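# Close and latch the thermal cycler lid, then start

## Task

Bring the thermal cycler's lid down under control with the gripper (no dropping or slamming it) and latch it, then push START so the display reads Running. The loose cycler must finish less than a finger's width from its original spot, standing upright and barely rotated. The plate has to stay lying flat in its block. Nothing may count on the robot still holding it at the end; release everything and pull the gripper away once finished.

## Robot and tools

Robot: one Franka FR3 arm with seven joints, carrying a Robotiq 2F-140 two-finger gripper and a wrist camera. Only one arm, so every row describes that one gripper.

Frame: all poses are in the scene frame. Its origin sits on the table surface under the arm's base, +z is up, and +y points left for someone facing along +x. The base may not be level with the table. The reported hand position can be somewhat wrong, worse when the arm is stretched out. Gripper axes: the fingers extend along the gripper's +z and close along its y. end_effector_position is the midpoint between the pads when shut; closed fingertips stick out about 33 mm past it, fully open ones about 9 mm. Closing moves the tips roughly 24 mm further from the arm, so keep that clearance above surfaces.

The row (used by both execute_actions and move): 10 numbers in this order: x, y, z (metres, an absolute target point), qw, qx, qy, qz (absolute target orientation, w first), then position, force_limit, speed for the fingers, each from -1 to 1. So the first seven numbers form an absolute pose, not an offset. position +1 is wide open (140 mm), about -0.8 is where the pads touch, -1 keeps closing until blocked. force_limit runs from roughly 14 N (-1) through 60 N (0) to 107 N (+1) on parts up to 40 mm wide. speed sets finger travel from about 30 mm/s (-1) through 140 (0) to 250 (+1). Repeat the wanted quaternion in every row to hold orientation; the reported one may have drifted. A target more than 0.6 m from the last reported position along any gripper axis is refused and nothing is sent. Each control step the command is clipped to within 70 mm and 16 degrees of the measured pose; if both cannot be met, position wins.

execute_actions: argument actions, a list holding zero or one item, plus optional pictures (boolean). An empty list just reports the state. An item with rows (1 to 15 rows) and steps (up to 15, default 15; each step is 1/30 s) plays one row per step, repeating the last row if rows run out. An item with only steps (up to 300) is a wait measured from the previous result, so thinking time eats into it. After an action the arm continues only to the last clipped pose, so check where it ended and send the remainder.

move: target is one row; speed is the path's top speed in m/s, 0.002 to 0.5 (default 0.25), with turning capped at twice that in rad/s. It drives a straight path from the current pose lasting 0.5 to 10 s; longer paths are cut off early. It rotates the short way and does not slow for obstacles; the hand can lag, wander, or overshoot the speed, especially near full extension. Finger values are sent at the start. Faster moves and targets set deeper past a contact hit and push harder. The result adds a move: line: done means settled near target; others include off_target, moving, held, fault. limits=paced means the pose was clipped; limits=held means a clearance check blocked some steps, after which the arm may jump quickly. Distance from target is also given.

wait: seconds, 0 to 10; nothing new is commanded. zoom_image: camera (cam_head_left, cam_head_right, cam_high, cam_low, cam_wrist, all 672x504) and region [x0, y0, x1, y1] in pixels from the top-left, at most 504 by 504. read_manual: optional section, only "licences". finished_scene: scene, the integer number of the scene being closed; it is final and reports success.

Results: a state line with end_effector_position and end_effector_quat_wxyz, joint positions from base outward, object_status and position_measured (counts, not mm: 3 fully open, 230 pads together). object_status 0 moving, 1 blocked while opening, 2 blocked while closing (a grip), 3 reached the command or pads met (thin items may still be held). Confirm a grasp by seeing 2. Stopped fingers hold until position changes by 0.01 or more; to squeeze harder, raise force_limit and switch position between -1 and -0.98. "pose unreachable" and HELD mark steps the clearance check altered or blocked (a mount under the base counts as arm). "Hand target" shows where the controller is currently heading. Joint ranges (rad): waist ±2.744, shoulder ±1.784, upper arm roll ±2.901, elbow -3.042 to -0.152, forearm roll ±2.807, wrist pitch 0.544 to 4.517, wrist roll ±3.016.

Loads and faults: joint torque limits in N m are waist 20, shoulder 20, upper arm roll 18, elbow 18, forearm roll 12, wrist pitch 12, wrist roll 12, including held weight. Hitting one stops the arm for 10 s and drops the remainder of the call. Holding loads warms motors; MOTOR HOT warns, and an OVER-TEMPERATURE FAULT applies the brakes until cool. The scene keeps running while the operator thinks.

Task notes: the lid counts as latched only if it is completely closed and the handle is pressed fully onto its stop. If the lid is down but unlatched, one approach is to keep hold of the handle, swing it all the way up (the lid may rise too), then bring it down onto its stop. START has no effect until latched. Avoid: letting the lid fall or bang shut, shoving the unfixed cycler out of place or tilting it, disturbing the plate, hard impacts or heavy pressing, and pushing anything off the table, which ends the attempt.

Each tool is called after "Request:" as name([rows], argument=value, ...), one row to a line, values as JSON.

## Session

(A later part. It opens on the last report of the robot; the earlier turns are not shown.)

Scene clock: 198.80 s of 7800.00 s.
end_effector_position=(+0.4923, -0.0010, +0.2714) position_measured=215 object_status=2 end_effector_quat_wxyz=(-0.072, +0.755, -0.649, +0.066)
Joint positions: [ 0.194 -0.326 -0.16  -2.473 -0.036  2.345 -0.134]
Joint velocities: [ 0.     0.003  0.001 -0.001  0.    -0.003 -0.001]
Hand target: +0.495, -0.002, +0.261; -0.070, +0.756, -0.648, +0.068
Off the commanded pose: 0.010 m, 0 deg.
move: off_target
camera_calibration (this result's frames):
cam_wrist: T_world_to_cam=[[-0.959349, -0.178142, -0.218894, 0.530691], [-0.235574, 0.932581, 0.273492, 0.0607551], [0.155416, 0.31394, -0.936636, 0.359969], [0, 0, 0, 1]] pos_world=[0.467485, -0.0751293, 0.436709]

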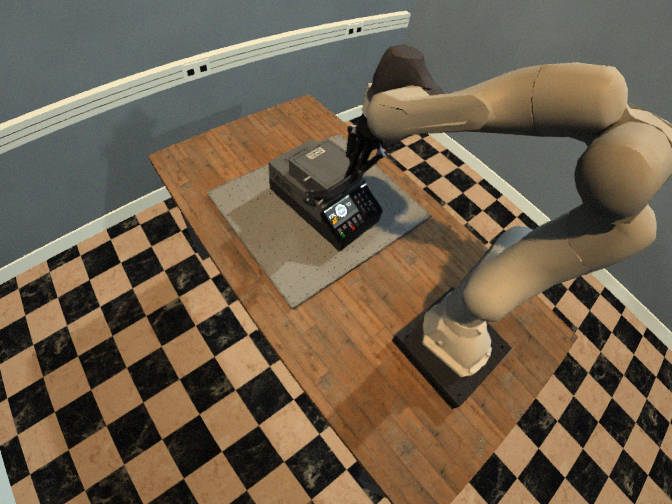

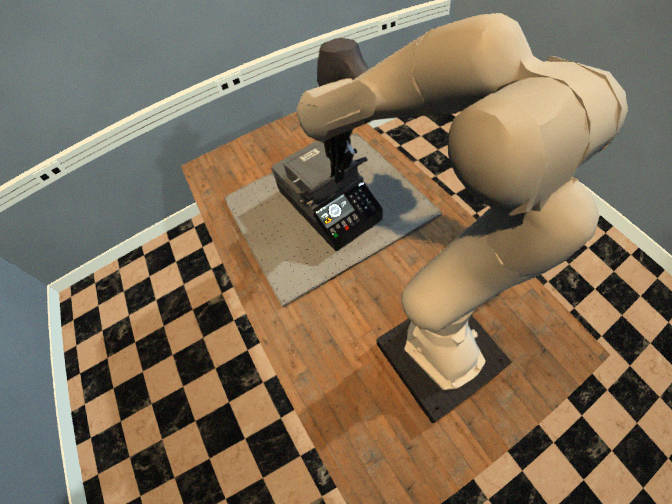

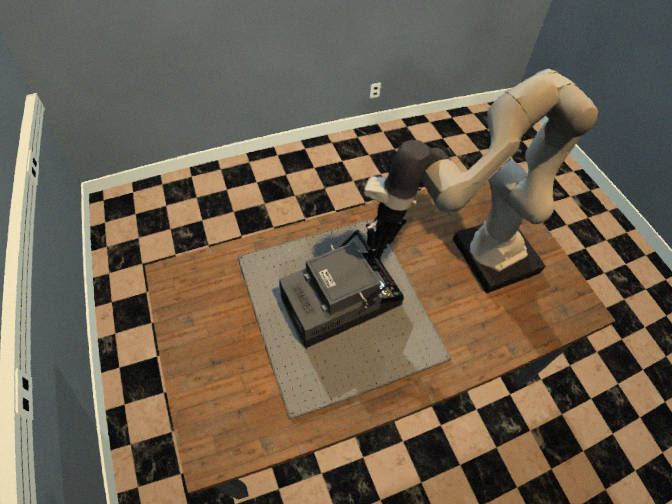

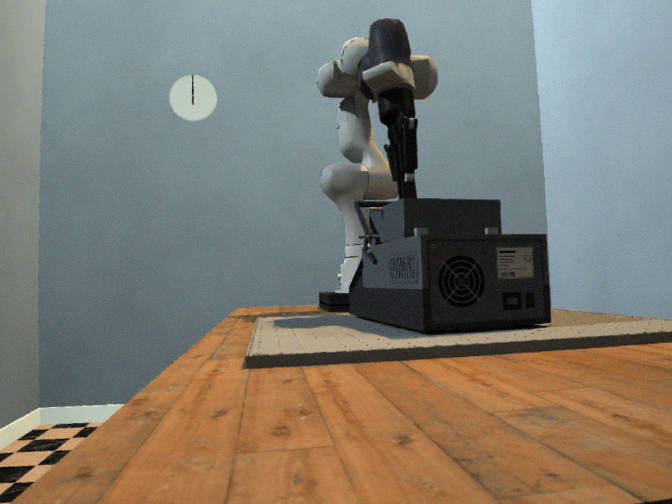

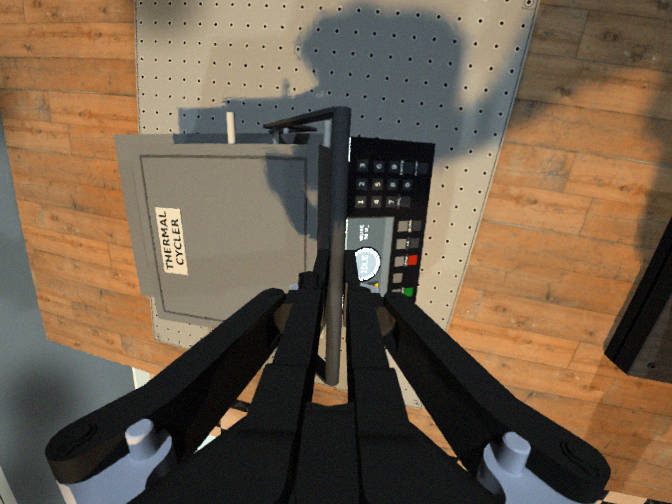

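Request:
move(target=[0.479,-0.003,0.25,-0.07,0.755,-0.648,0.068,-1,-0.6,0], speed=0.02)

Request:
move(target=[0.475,-0.003,0.23,-0.07,0.755,-0.648,0.068,-1,-0.6,0], speed=0.02)

Scene clock: 210.57 s of 7800.00 s.
end_effector_position=(+0.4832, -0.0021, +0.2582) position_measured=215 object_status=2 end_effector_quat_wxyz=(-0.076, +0.755, -0.648, +0.071)
Joint positions: [ 0.189 -0.348 -0.16  -2.535 -0.043  2.398 -0.134]
Joint velocities: [-0.     0.     0.001 -0.006 -0.     0.003 -0.   ]
Hand target: +0.480, -0.003, +0.250; -0.070, +0.755, -0.648, +0.068
Off the commanded pose: 0.009 m, 1 deg.
After step 90, 7.27 s passed at rest.
move: off_target
camera_calibration (this result's frames):
cam_wrist: T_world_to_cam=[[-0.956094, -0.179614, -0.231566, 0.520582], [-0.240416, 0.932567, 0.269293, 0.0666448], [0.167582, 0.313141, -0.934804, 0.342978], [0, 0, 0, 1]] pos_world=[0.456271, -0.0760477, 0.42322]

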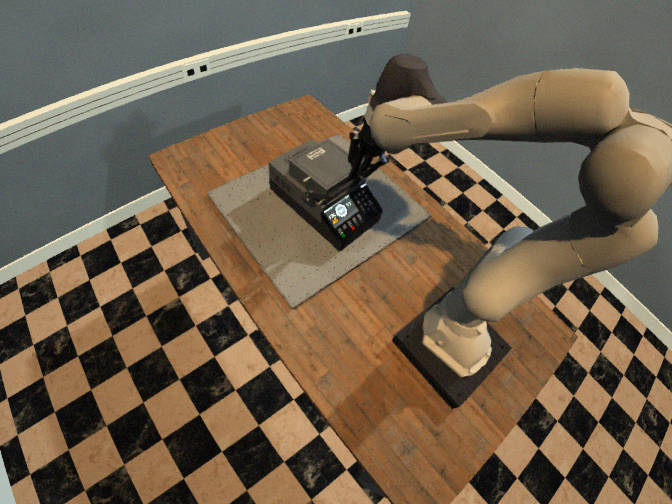

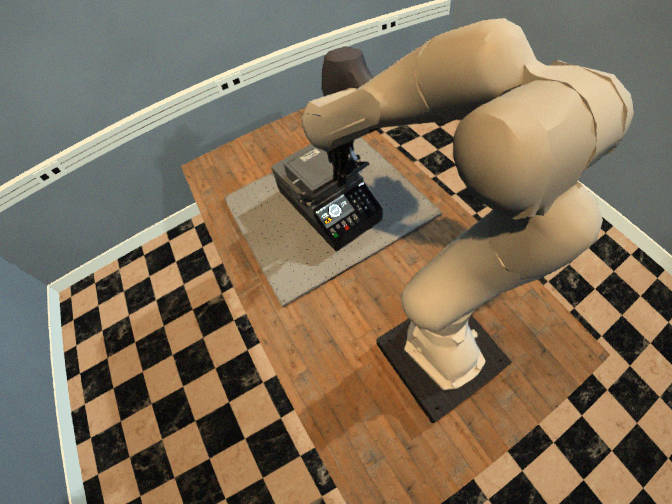

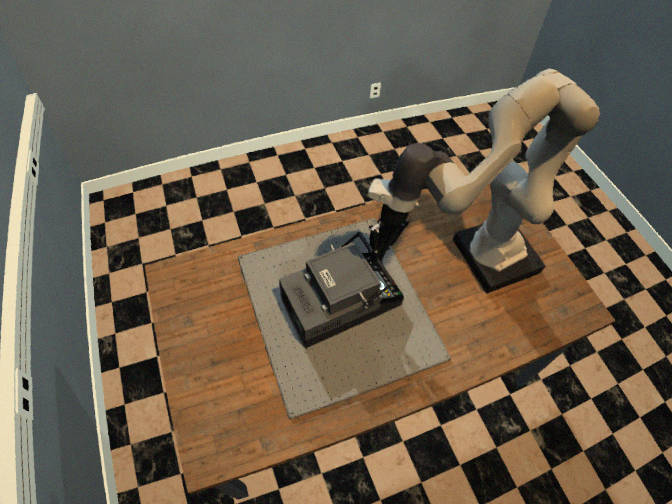

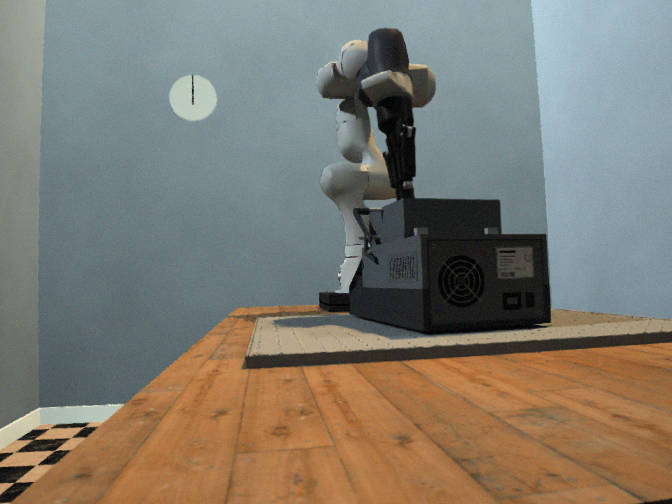

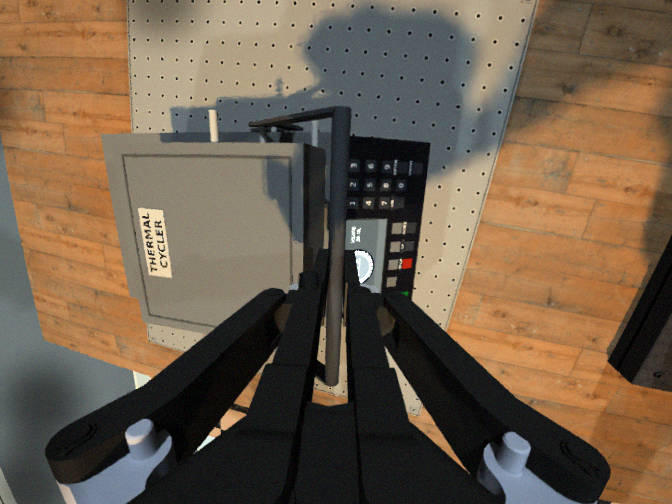

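Scene clock: 212.30 s of 7800.00 s.
end_effector_position=(+0.4723, -0.0033, +0.2306) position_measured=215 object_status=2 end_effector_quat_wxyz=(-0.068, +0.754, -0.650, +0.063)
Joint positions: [ 0.184 -0.324 -0.16  -2.581 -0.043  2.445 -0.134]
Joint velocities: [-0.002  0.002 -0.001 -0.004  0.     0.003 -0.001]
Hand target: +0.476, -0.003, +0.230; -0.070, +0.756, -0.648, +0.068
Off the commanded pose: 0.003 m, 1 deg.
move: done
camera_calibration (this result's frames):
cam_wrist: T_world_to_cam=[[-0.961696, -0.177166, -0.209171, 0.501047], [-0.231347, 0.93388, 0.272667, 0.067505], [0.147033, 0.310614, -0.939095, 0.330009], [0, 0, 0, 1]] pos_world=[0.44895, -0.0767786, 0.396308]

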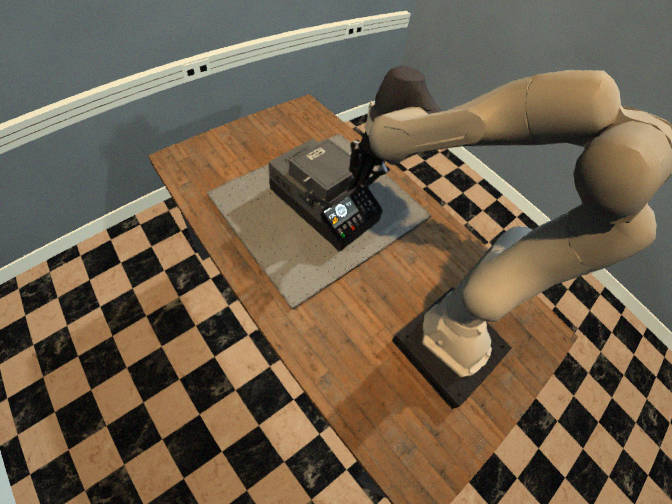

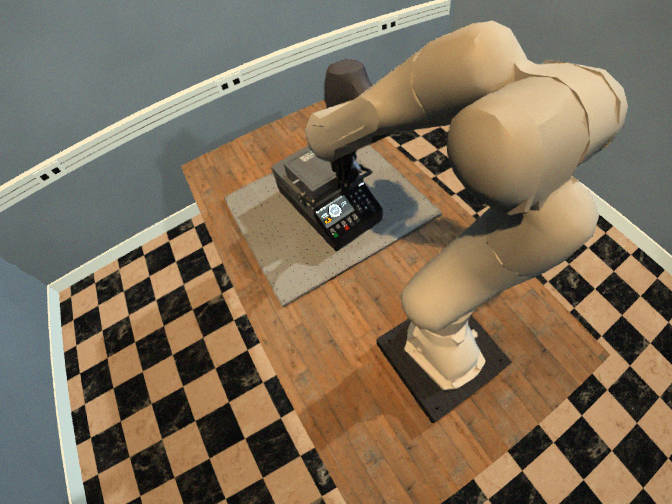

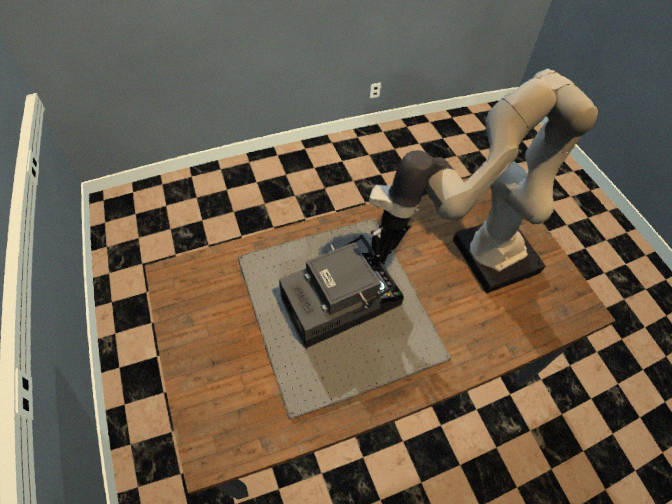

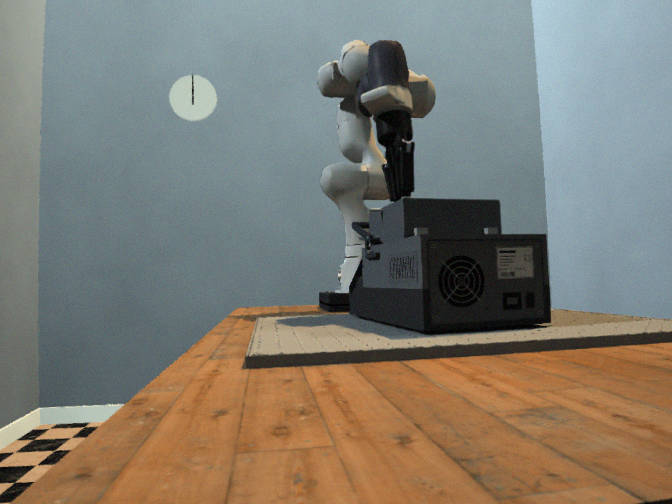

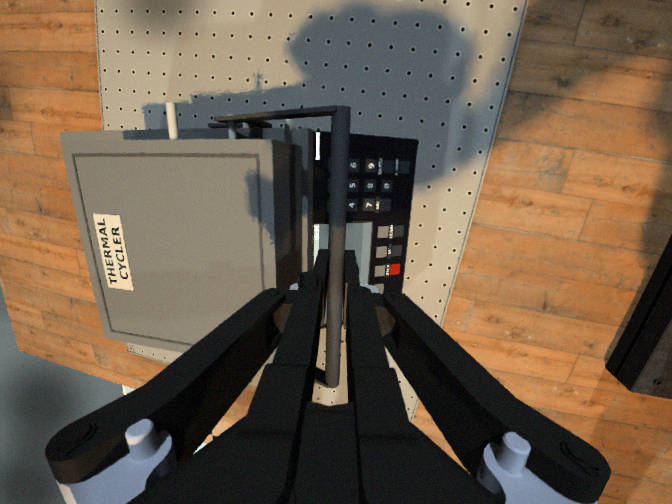

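Request:
move(target=[0.469,-0.004,0.21,-0.07,0.755,-0.648,0.068,-1,-0.6,0], speed=0.02)

Request:
zoom_image(camera="cam_head_left", region=[260, 130, 420, 260])

Scene clock: 224.40 s of 7800.00 s.
end_effector_position=(+0.4701, -0.0034, +0.2218) position_measured=215 object_status=2 end_effector_quat_wxyz=(-0.073, +0.754, -0.650, +0.068)
Joint positions: [ 0.182 -0.325 -0.161 -2.615 -0.043  2.492 -0.135]
Joint velocities: [-0.001 -0.001 -0.    -0.005 -0.001  0.004 -0.002]
Hand target: +0.469, -0.004, +0.210; -0.070, +0.755, -0.648, +0.068
Off the commanded pose: 0.012 m, 0 deg.
After step 90, 7.83 s passed at rest.
move: off_target
camera_calibration (this result's frames):
cam_wrist: T_world_to_cam=[[-0.958729, -0.175704, -0.223531, 0.498866], [-0.234247, 0.933713, 0.270756, 0.071373], [0.161141, 0.311943, -0.936336, 0.314876], [0, 0, 0, 1]] pos_world=[0.444257, -0.0772126, 0.387017]

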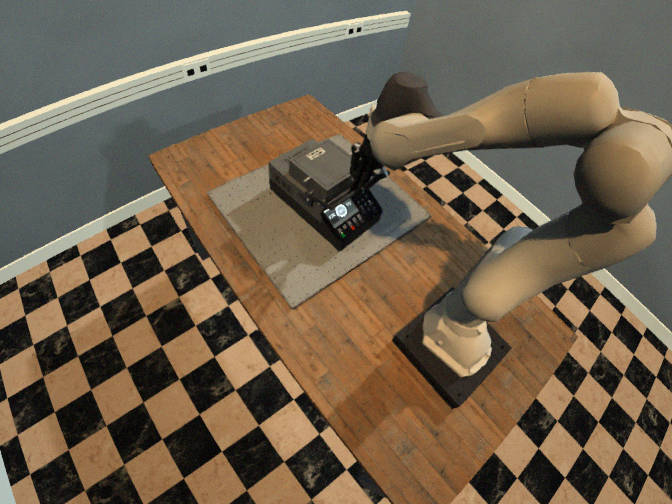

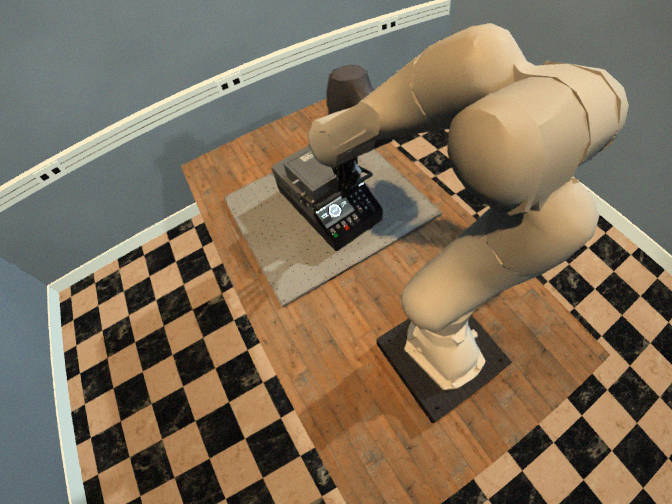

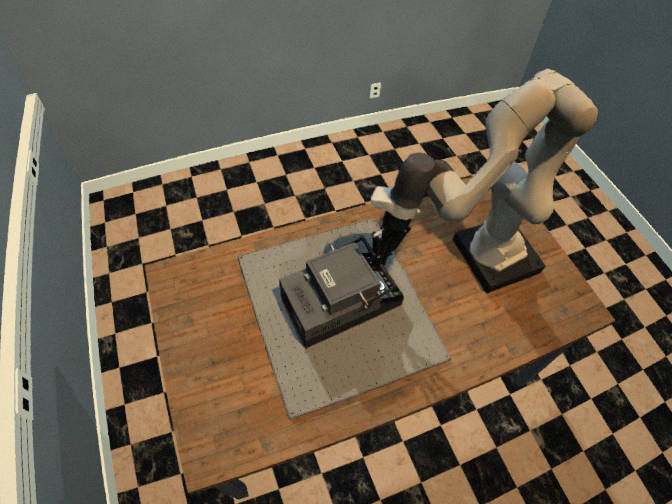

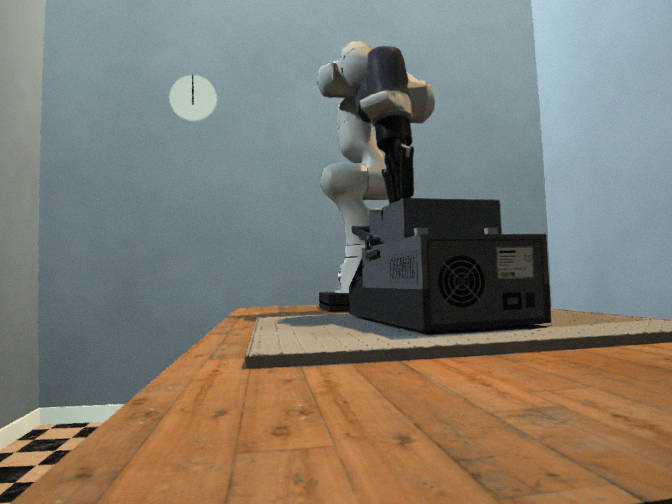

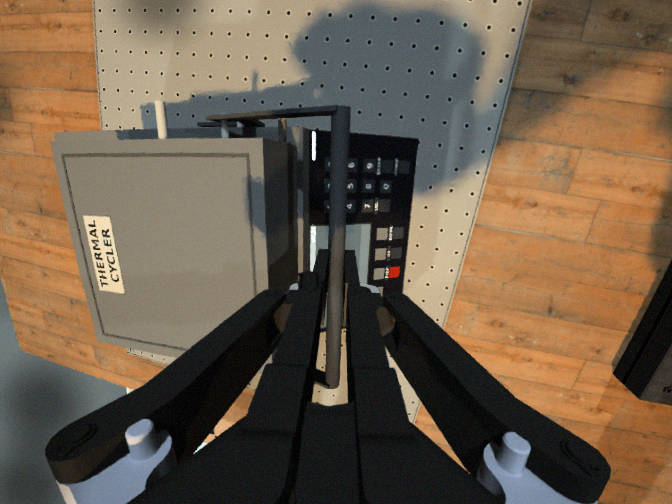

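Region (260, 130, 420, 260) of cam_head_left's 672x504 image, scaled by 3.150, with more detail than that image has; it fills the top 410 rows of this view, and the rest is white.

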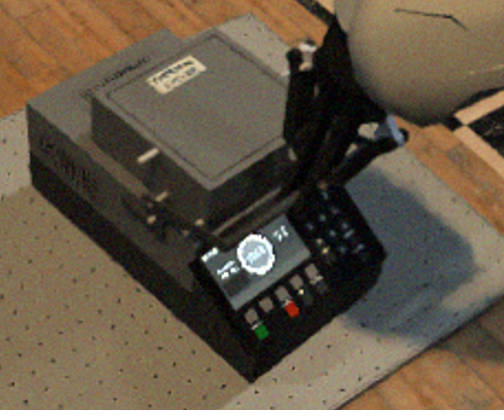

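Request:
move(target=[0.47,-0.003,0.222,-0.07,0.755,-0.648,0.068,-0.4,-0.6,0])

Request:
move(target=[0.47,-0.003,0.28,-0.07,0.755,-0.648,0.068,-0.4,-0.6,0], speed=0.1)

Request:
move(target=[0.41,0.072,0.24,-0.07,0.755,-0.648,0.068,-1,-0.6,0], speed=0.1)

Request:
move(target=[0.41,0.072,0.15,-0.07,0.755,-0.648,0.068,-1,-0.6,0], speed=0.1)

Scene clock: 239.63 s of 7800.00 s.
end_effector_position=(+0.4703, -0.0034, +0.2222) position_measured=179 object_status=3 end_effector_quat_wxyz=(-0.072, +0.754, -0.649, +0.068)
Joint positions: [ 0.182 -0.325 -0.161 -2.612 -0.044  2.488 -0.135]
Joint velocities: [ 0.001  0.001  0.001  0.001 -0.002 -0.003 -0.001]
Hand target: +0.470, -0.003, +0.222; -0.070, +0.755, -0.648, +0.068
Off the commanded pose: 0.001 m, 0 deg.
After step 90, 11.53 s passed at rest.
move: done
camera_calibration (this result's frames):
cam_wrist: T_world_to_cam=[[-0.958867, -0.177104, -0.221829, 0.498779], [-0.234959, 0.933704, 0.270167, 0.0717395], [0.159275, 0.311175, -0.936911, 0.31628], [0, 0, 0, 1]] pos_world=[0.444743, -0.0770662, 0.387588]

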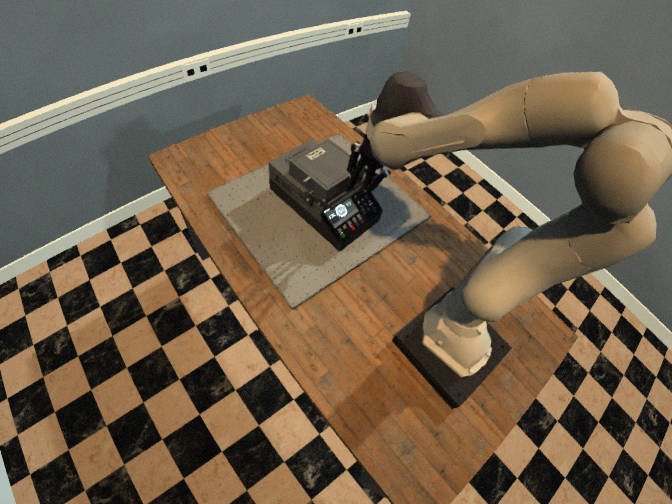

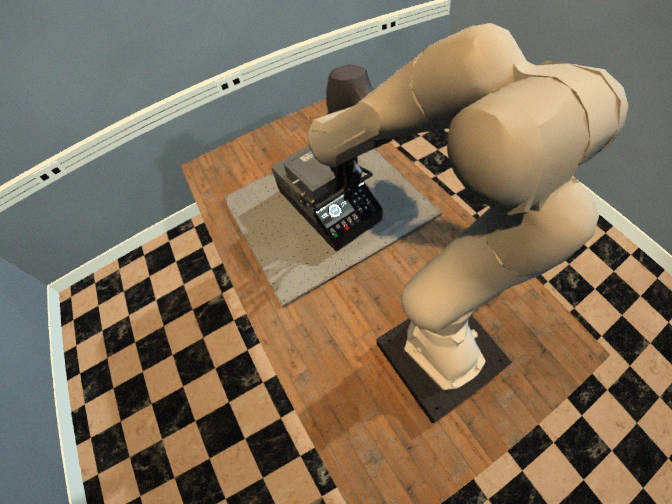

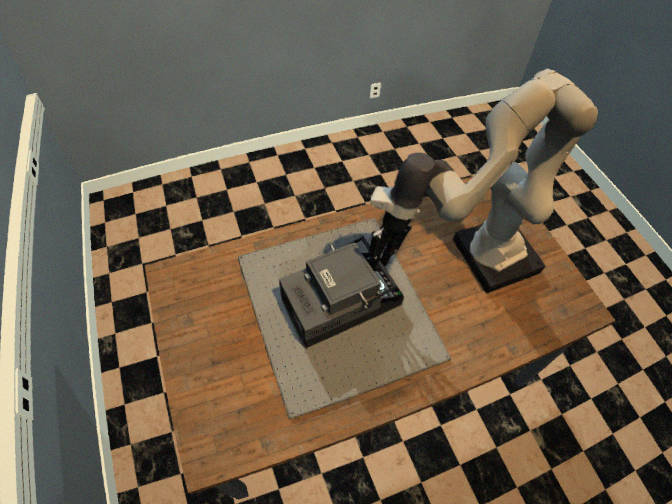

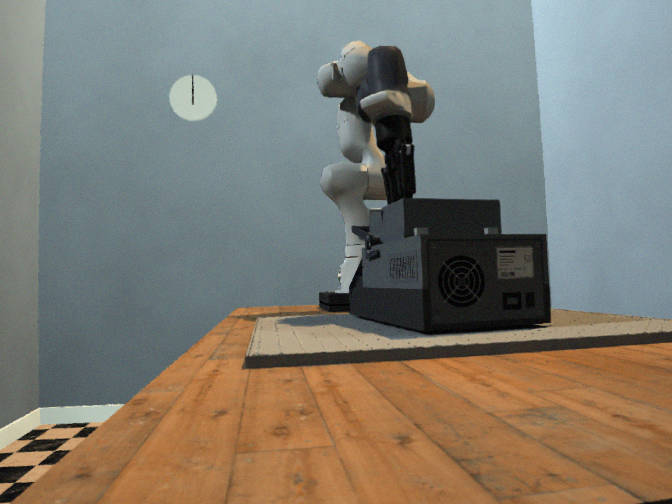

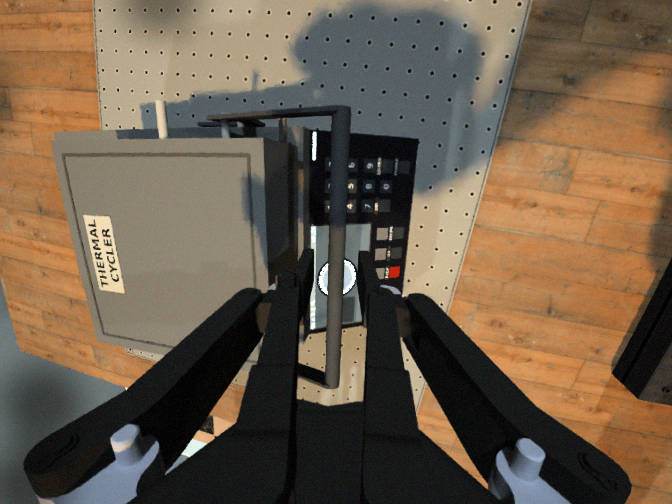

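Scene clock: 240.80 s of 7800.00 s.
end_effector_position=(+0.4689, -0.0036, +0.2799) position_measured=179 object_status=3 end_effector_quat_wxyz=(-0.071, +0.756, -0.647, +0.069)
Joint positions: [ 0.175 -0.414 -0.145 -2.53  -0.053  2.317 -0.129]
Joint velocities: [-0.002  0.     0.003 -0.001  0.    -0.012 -0.001]
Hand target: +0.468, -0.004, +0.280; -0.069, +0.754, -0.649, +0.069
Off the commanded pose: 0.001 m, 0 deg.
move: done
camera_calibration (this result's frames):
cam_wrist: T_world_to_cam=[[-0.958017, -0.182688, -0.220971, 0.50954], [-0.239533, 0.933542, 0.266688, 0.0590651], [0.157565, 0.308422, -0.938109, 0.371748], [0, 0, 0, 1]] pos_world=[0.443721, -0.0767085, 0.445582]

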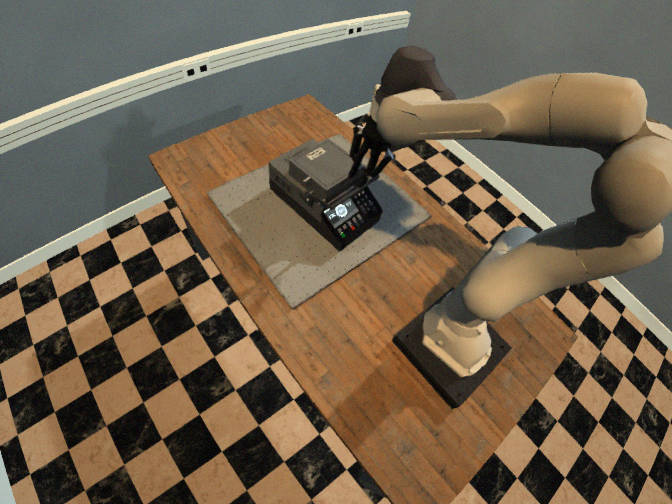

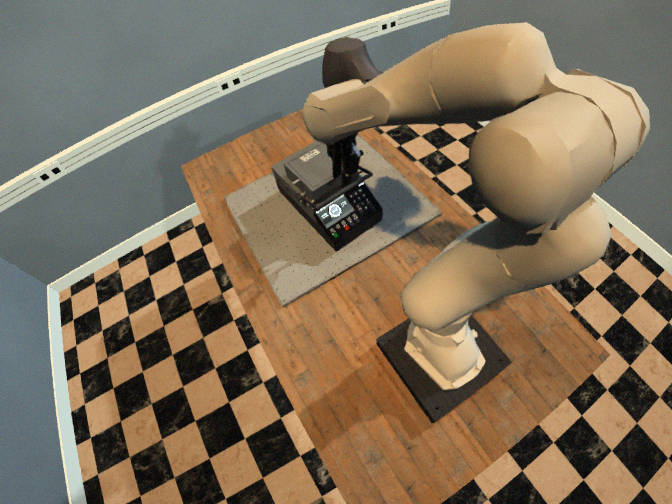

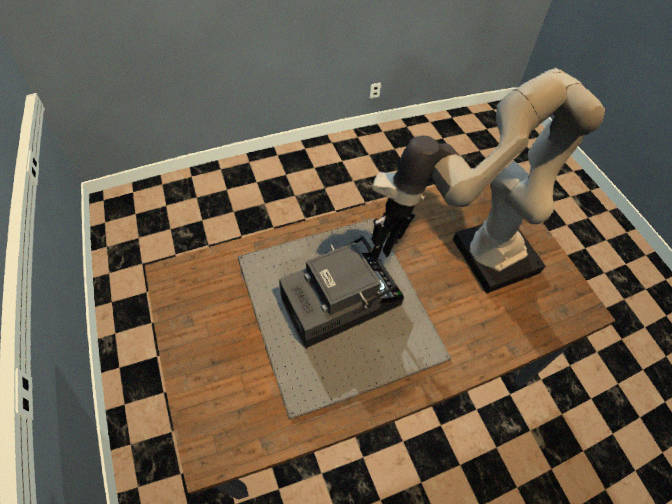

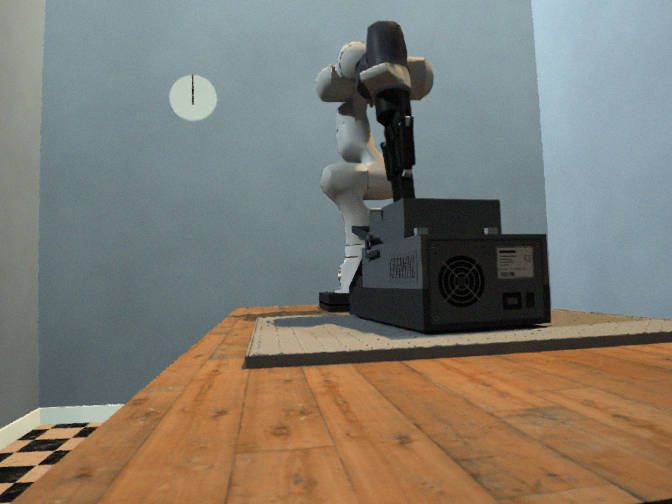

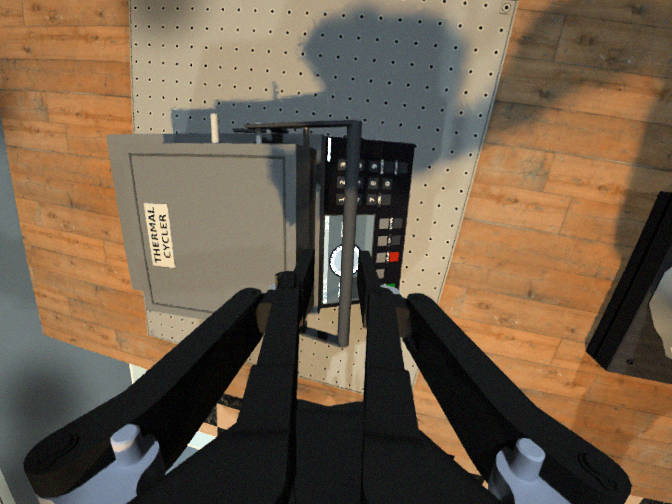

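Scene clock: 242.40 s of 7800.00 s.
end_effector_position=(+0.4091, +0.0715, +0.2386) position_measured=231 object_status=3 end_effector_quat_wxyz=(-0.069, +0.761, -0.642, +0.068)
Joint positions: [ 0.195 -0.534  0.031 -2.743  0.     2.402  0.011]
Joint velocities: [-0.003  0.     0.006  0.     0.004  0.004  0.024]
Hand target: +0.410, +0.072, +0.239; -0.071, +0.756, -0.648, +0.068
Off the commanded pose: 0.002 m, 1 deg.
move: done
camera_calibration (this result's frames):
cam_wrist: T_world_to_cam=[[-0.956213, -0.19683, -0.216599, 0.456134], [-0.251795, 0.930502, 0.266016, -0.00893161], [0.149186, 0.308906, -0.939319, 0.322896], [0, 0, 0, 1]] pos_world=[0.385741, -0.00165251, 0.404476]

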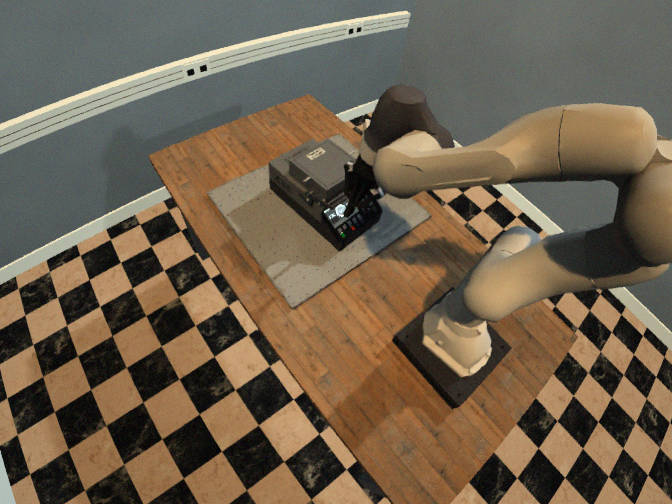

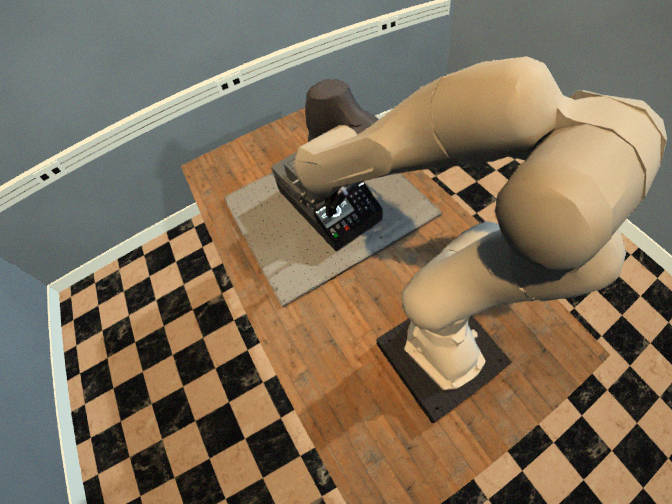

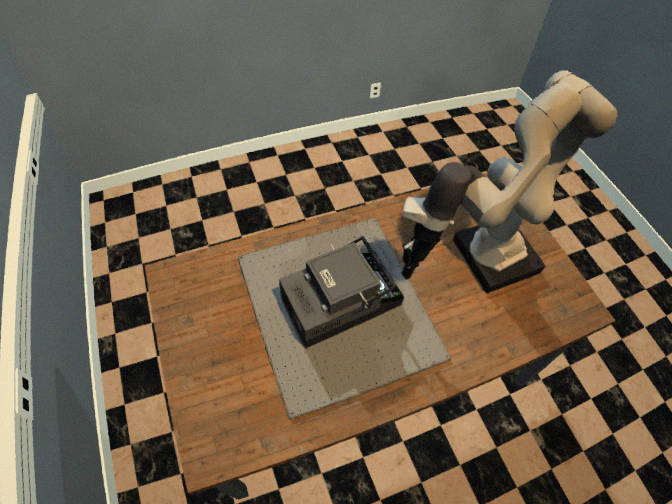

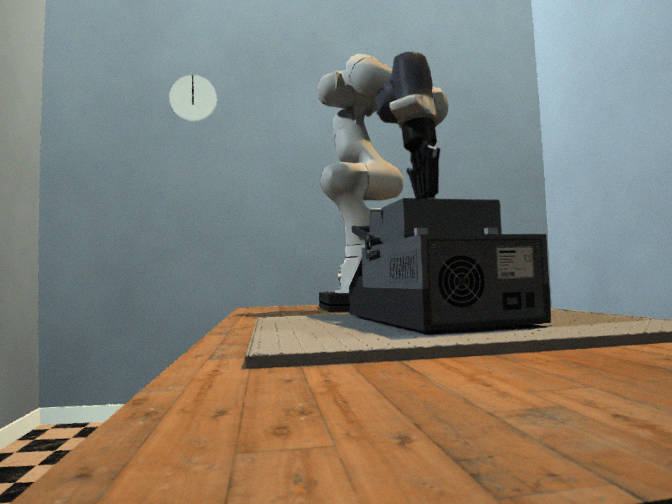

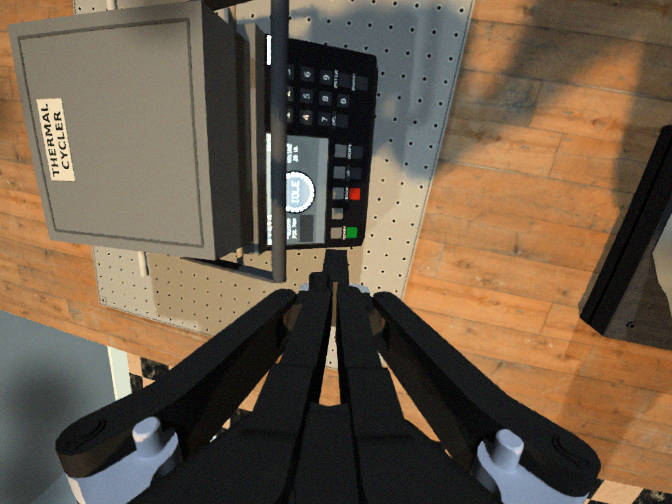

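Scene clock: 243.93 s of 7800.00 s.
end_effector_position=(+0.4118, +0.0742, +0.1492) position_measured=231 object_status=3 end_effector_quat_wxyz=(-0.071, +0.759, -0.644, +0.065)
Joint positions: [ 0.195 -0.317  0.034 -2.834  0.     2.71   0.022]
Joint velocities: [-0.001  0.001  0.    -0.001  0.     0.012  0.003]
Hand target: +0.412, +0.074, +0.149; -0.072, +0.756, -0.647, +0.066
Off the commanded pose: 0.003 m, 1 deg.
move: done
camera_calibration (this result's frames):
cam_wrist: T_world_to_cam=[[-0.957807, -0.189966, -0.215683, 0.439847], [-0.245921, 0.930078, 0.272907, 0.00960646], [0.148759, 0.314433, -0.937552, 0.237247], [0, 0, 0, 1]] pos_world=[0.388358, 0.0000227918, 0.314677]

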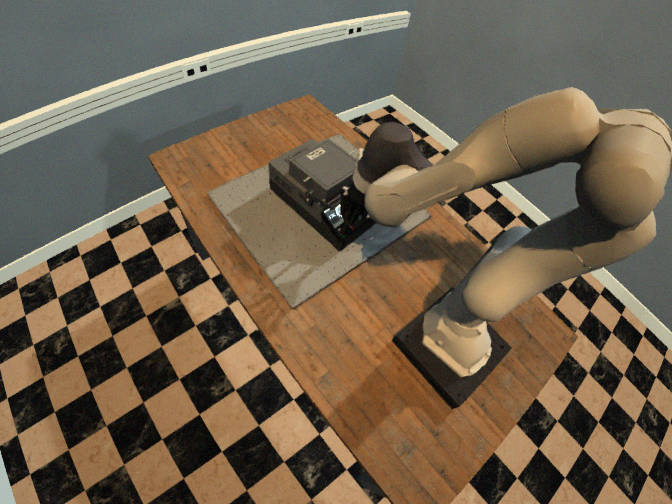

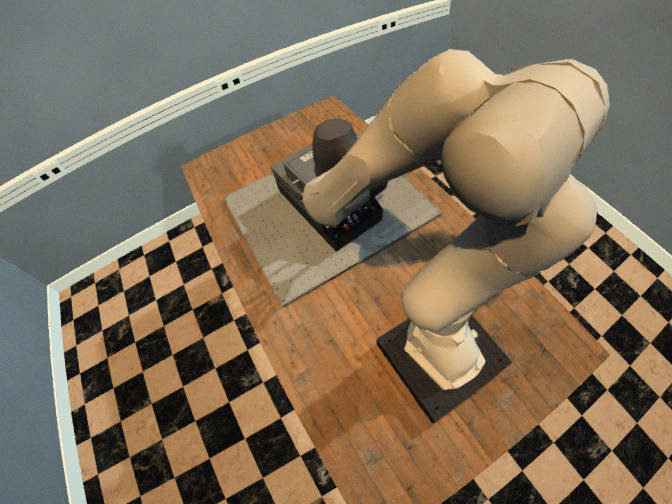

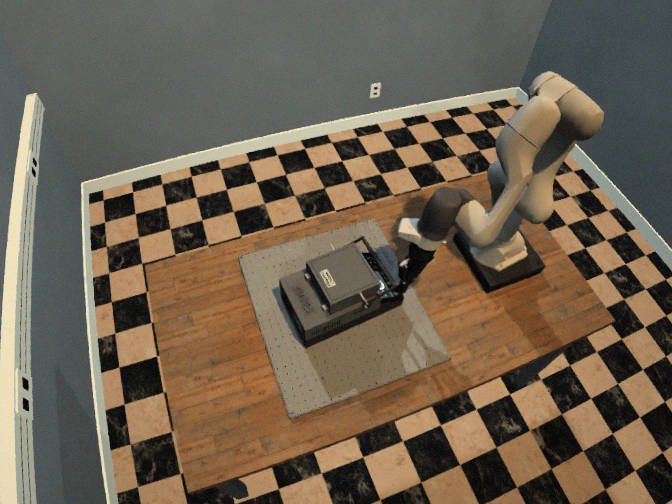

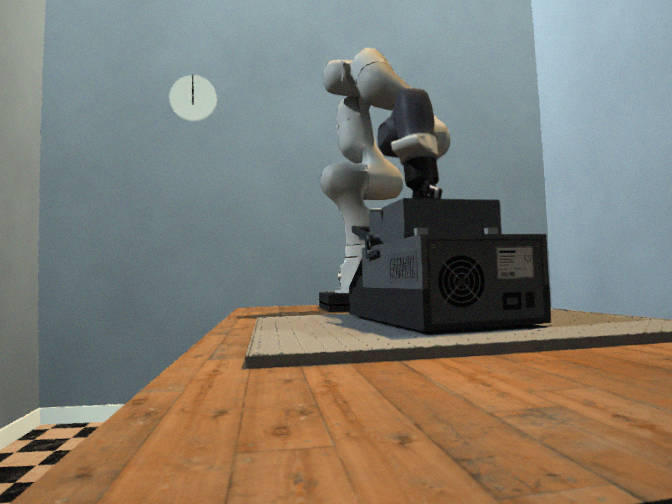

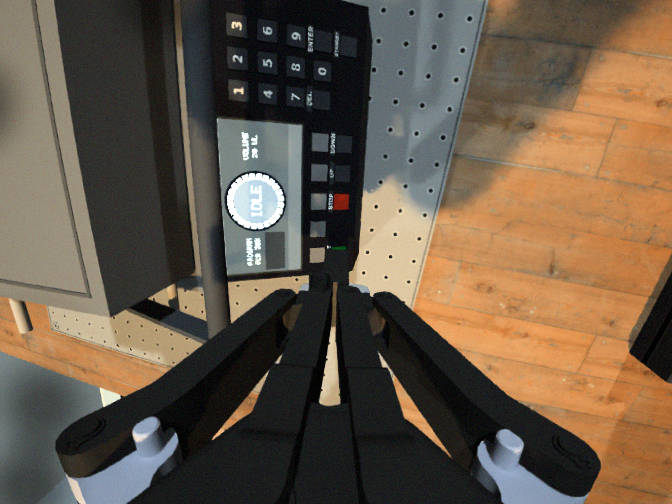

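Request:
move(target=[0.412,0.08,0.105,-0.07,0.755,-0.648,0.068,-1,-0.6,0], speed=0.02)

Scene clock: 265.77 s of 7800.00 s.
end_effector_position=(+0.4151, +0.0799, +0.1274) position_measured=231 object_status=3 end_effector_quat_wxyz=(-0.074, +0.758, -0.645, +0.069)
Joint positions: [ 0.183 -0.241  0.061 -2.844 -0.006  2.807  0.045]
Joint velocities: [ 0.001  0.    -0.     0.     0.    -0.    -0.001]
Hand target: +0.415, +0.080, +0.126; -0.074, +0.758, -0.645, +0.069
Off the commanded pose: 0.023 m, 1 deg.
TORQUE FAULT: the external load on joint 2 (shoulder) reached its load limit, and the arm stopped for 10 seconds. The arm's remaining commands of this call were not run. The gripper holds where it stopped, with its grip as last carried out, and the arm accepts commands again: back off and push less far. The arm stops again, at the same cost, whenever a joint's load reaches its limit.
After step 90, 6.93 s passed at rest.
move: fault
camera_calibration (this result's frames):
cam_wrist: T_world_to_cam=[[-0.955615, -0.18854, -0.226389, 0.439782], [-0.247516, 0.930557, 0.269813, 0.0120848], [0.159798, 0.313872, -0.935921, 0.209719], [0, 0, 0, 1]] pos_world=[0.389741, 0.00584601, 0.292582]

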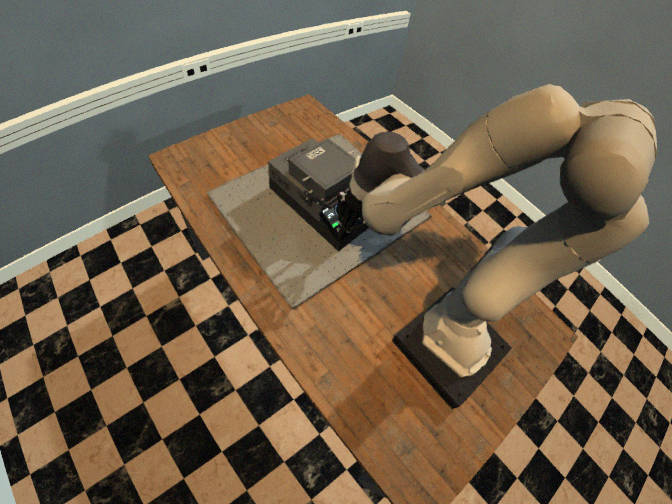

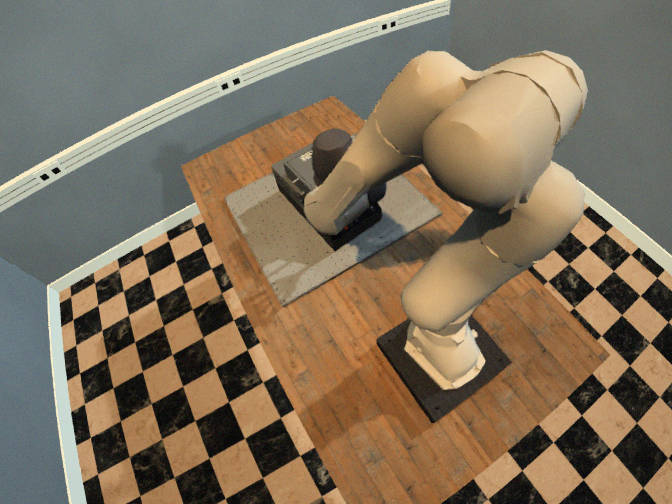

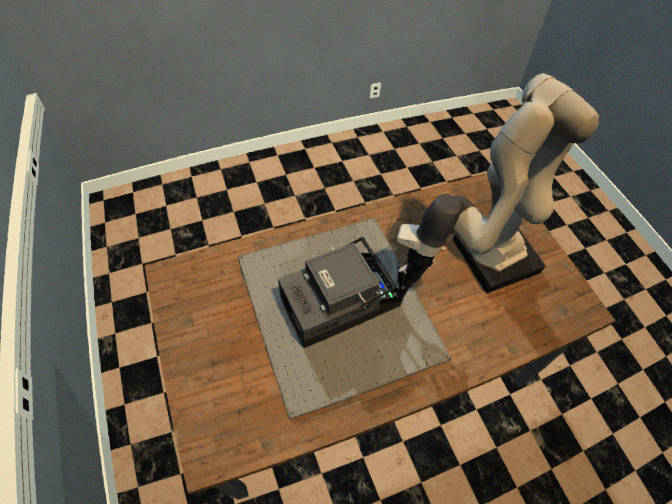

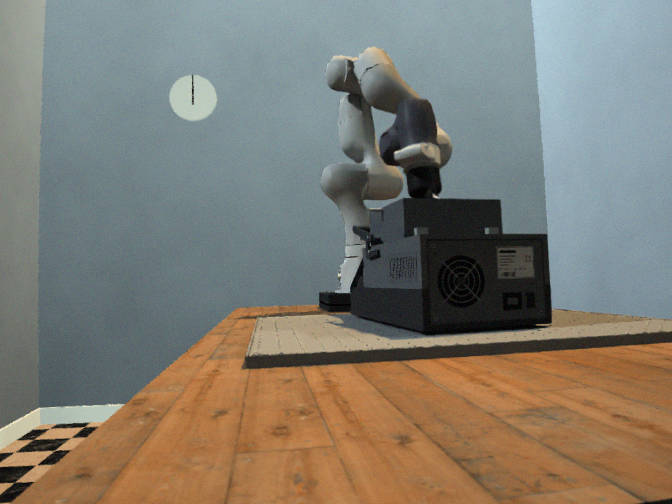

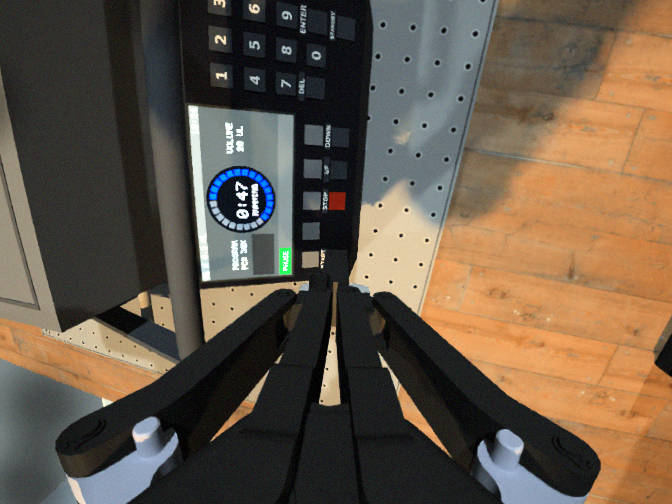

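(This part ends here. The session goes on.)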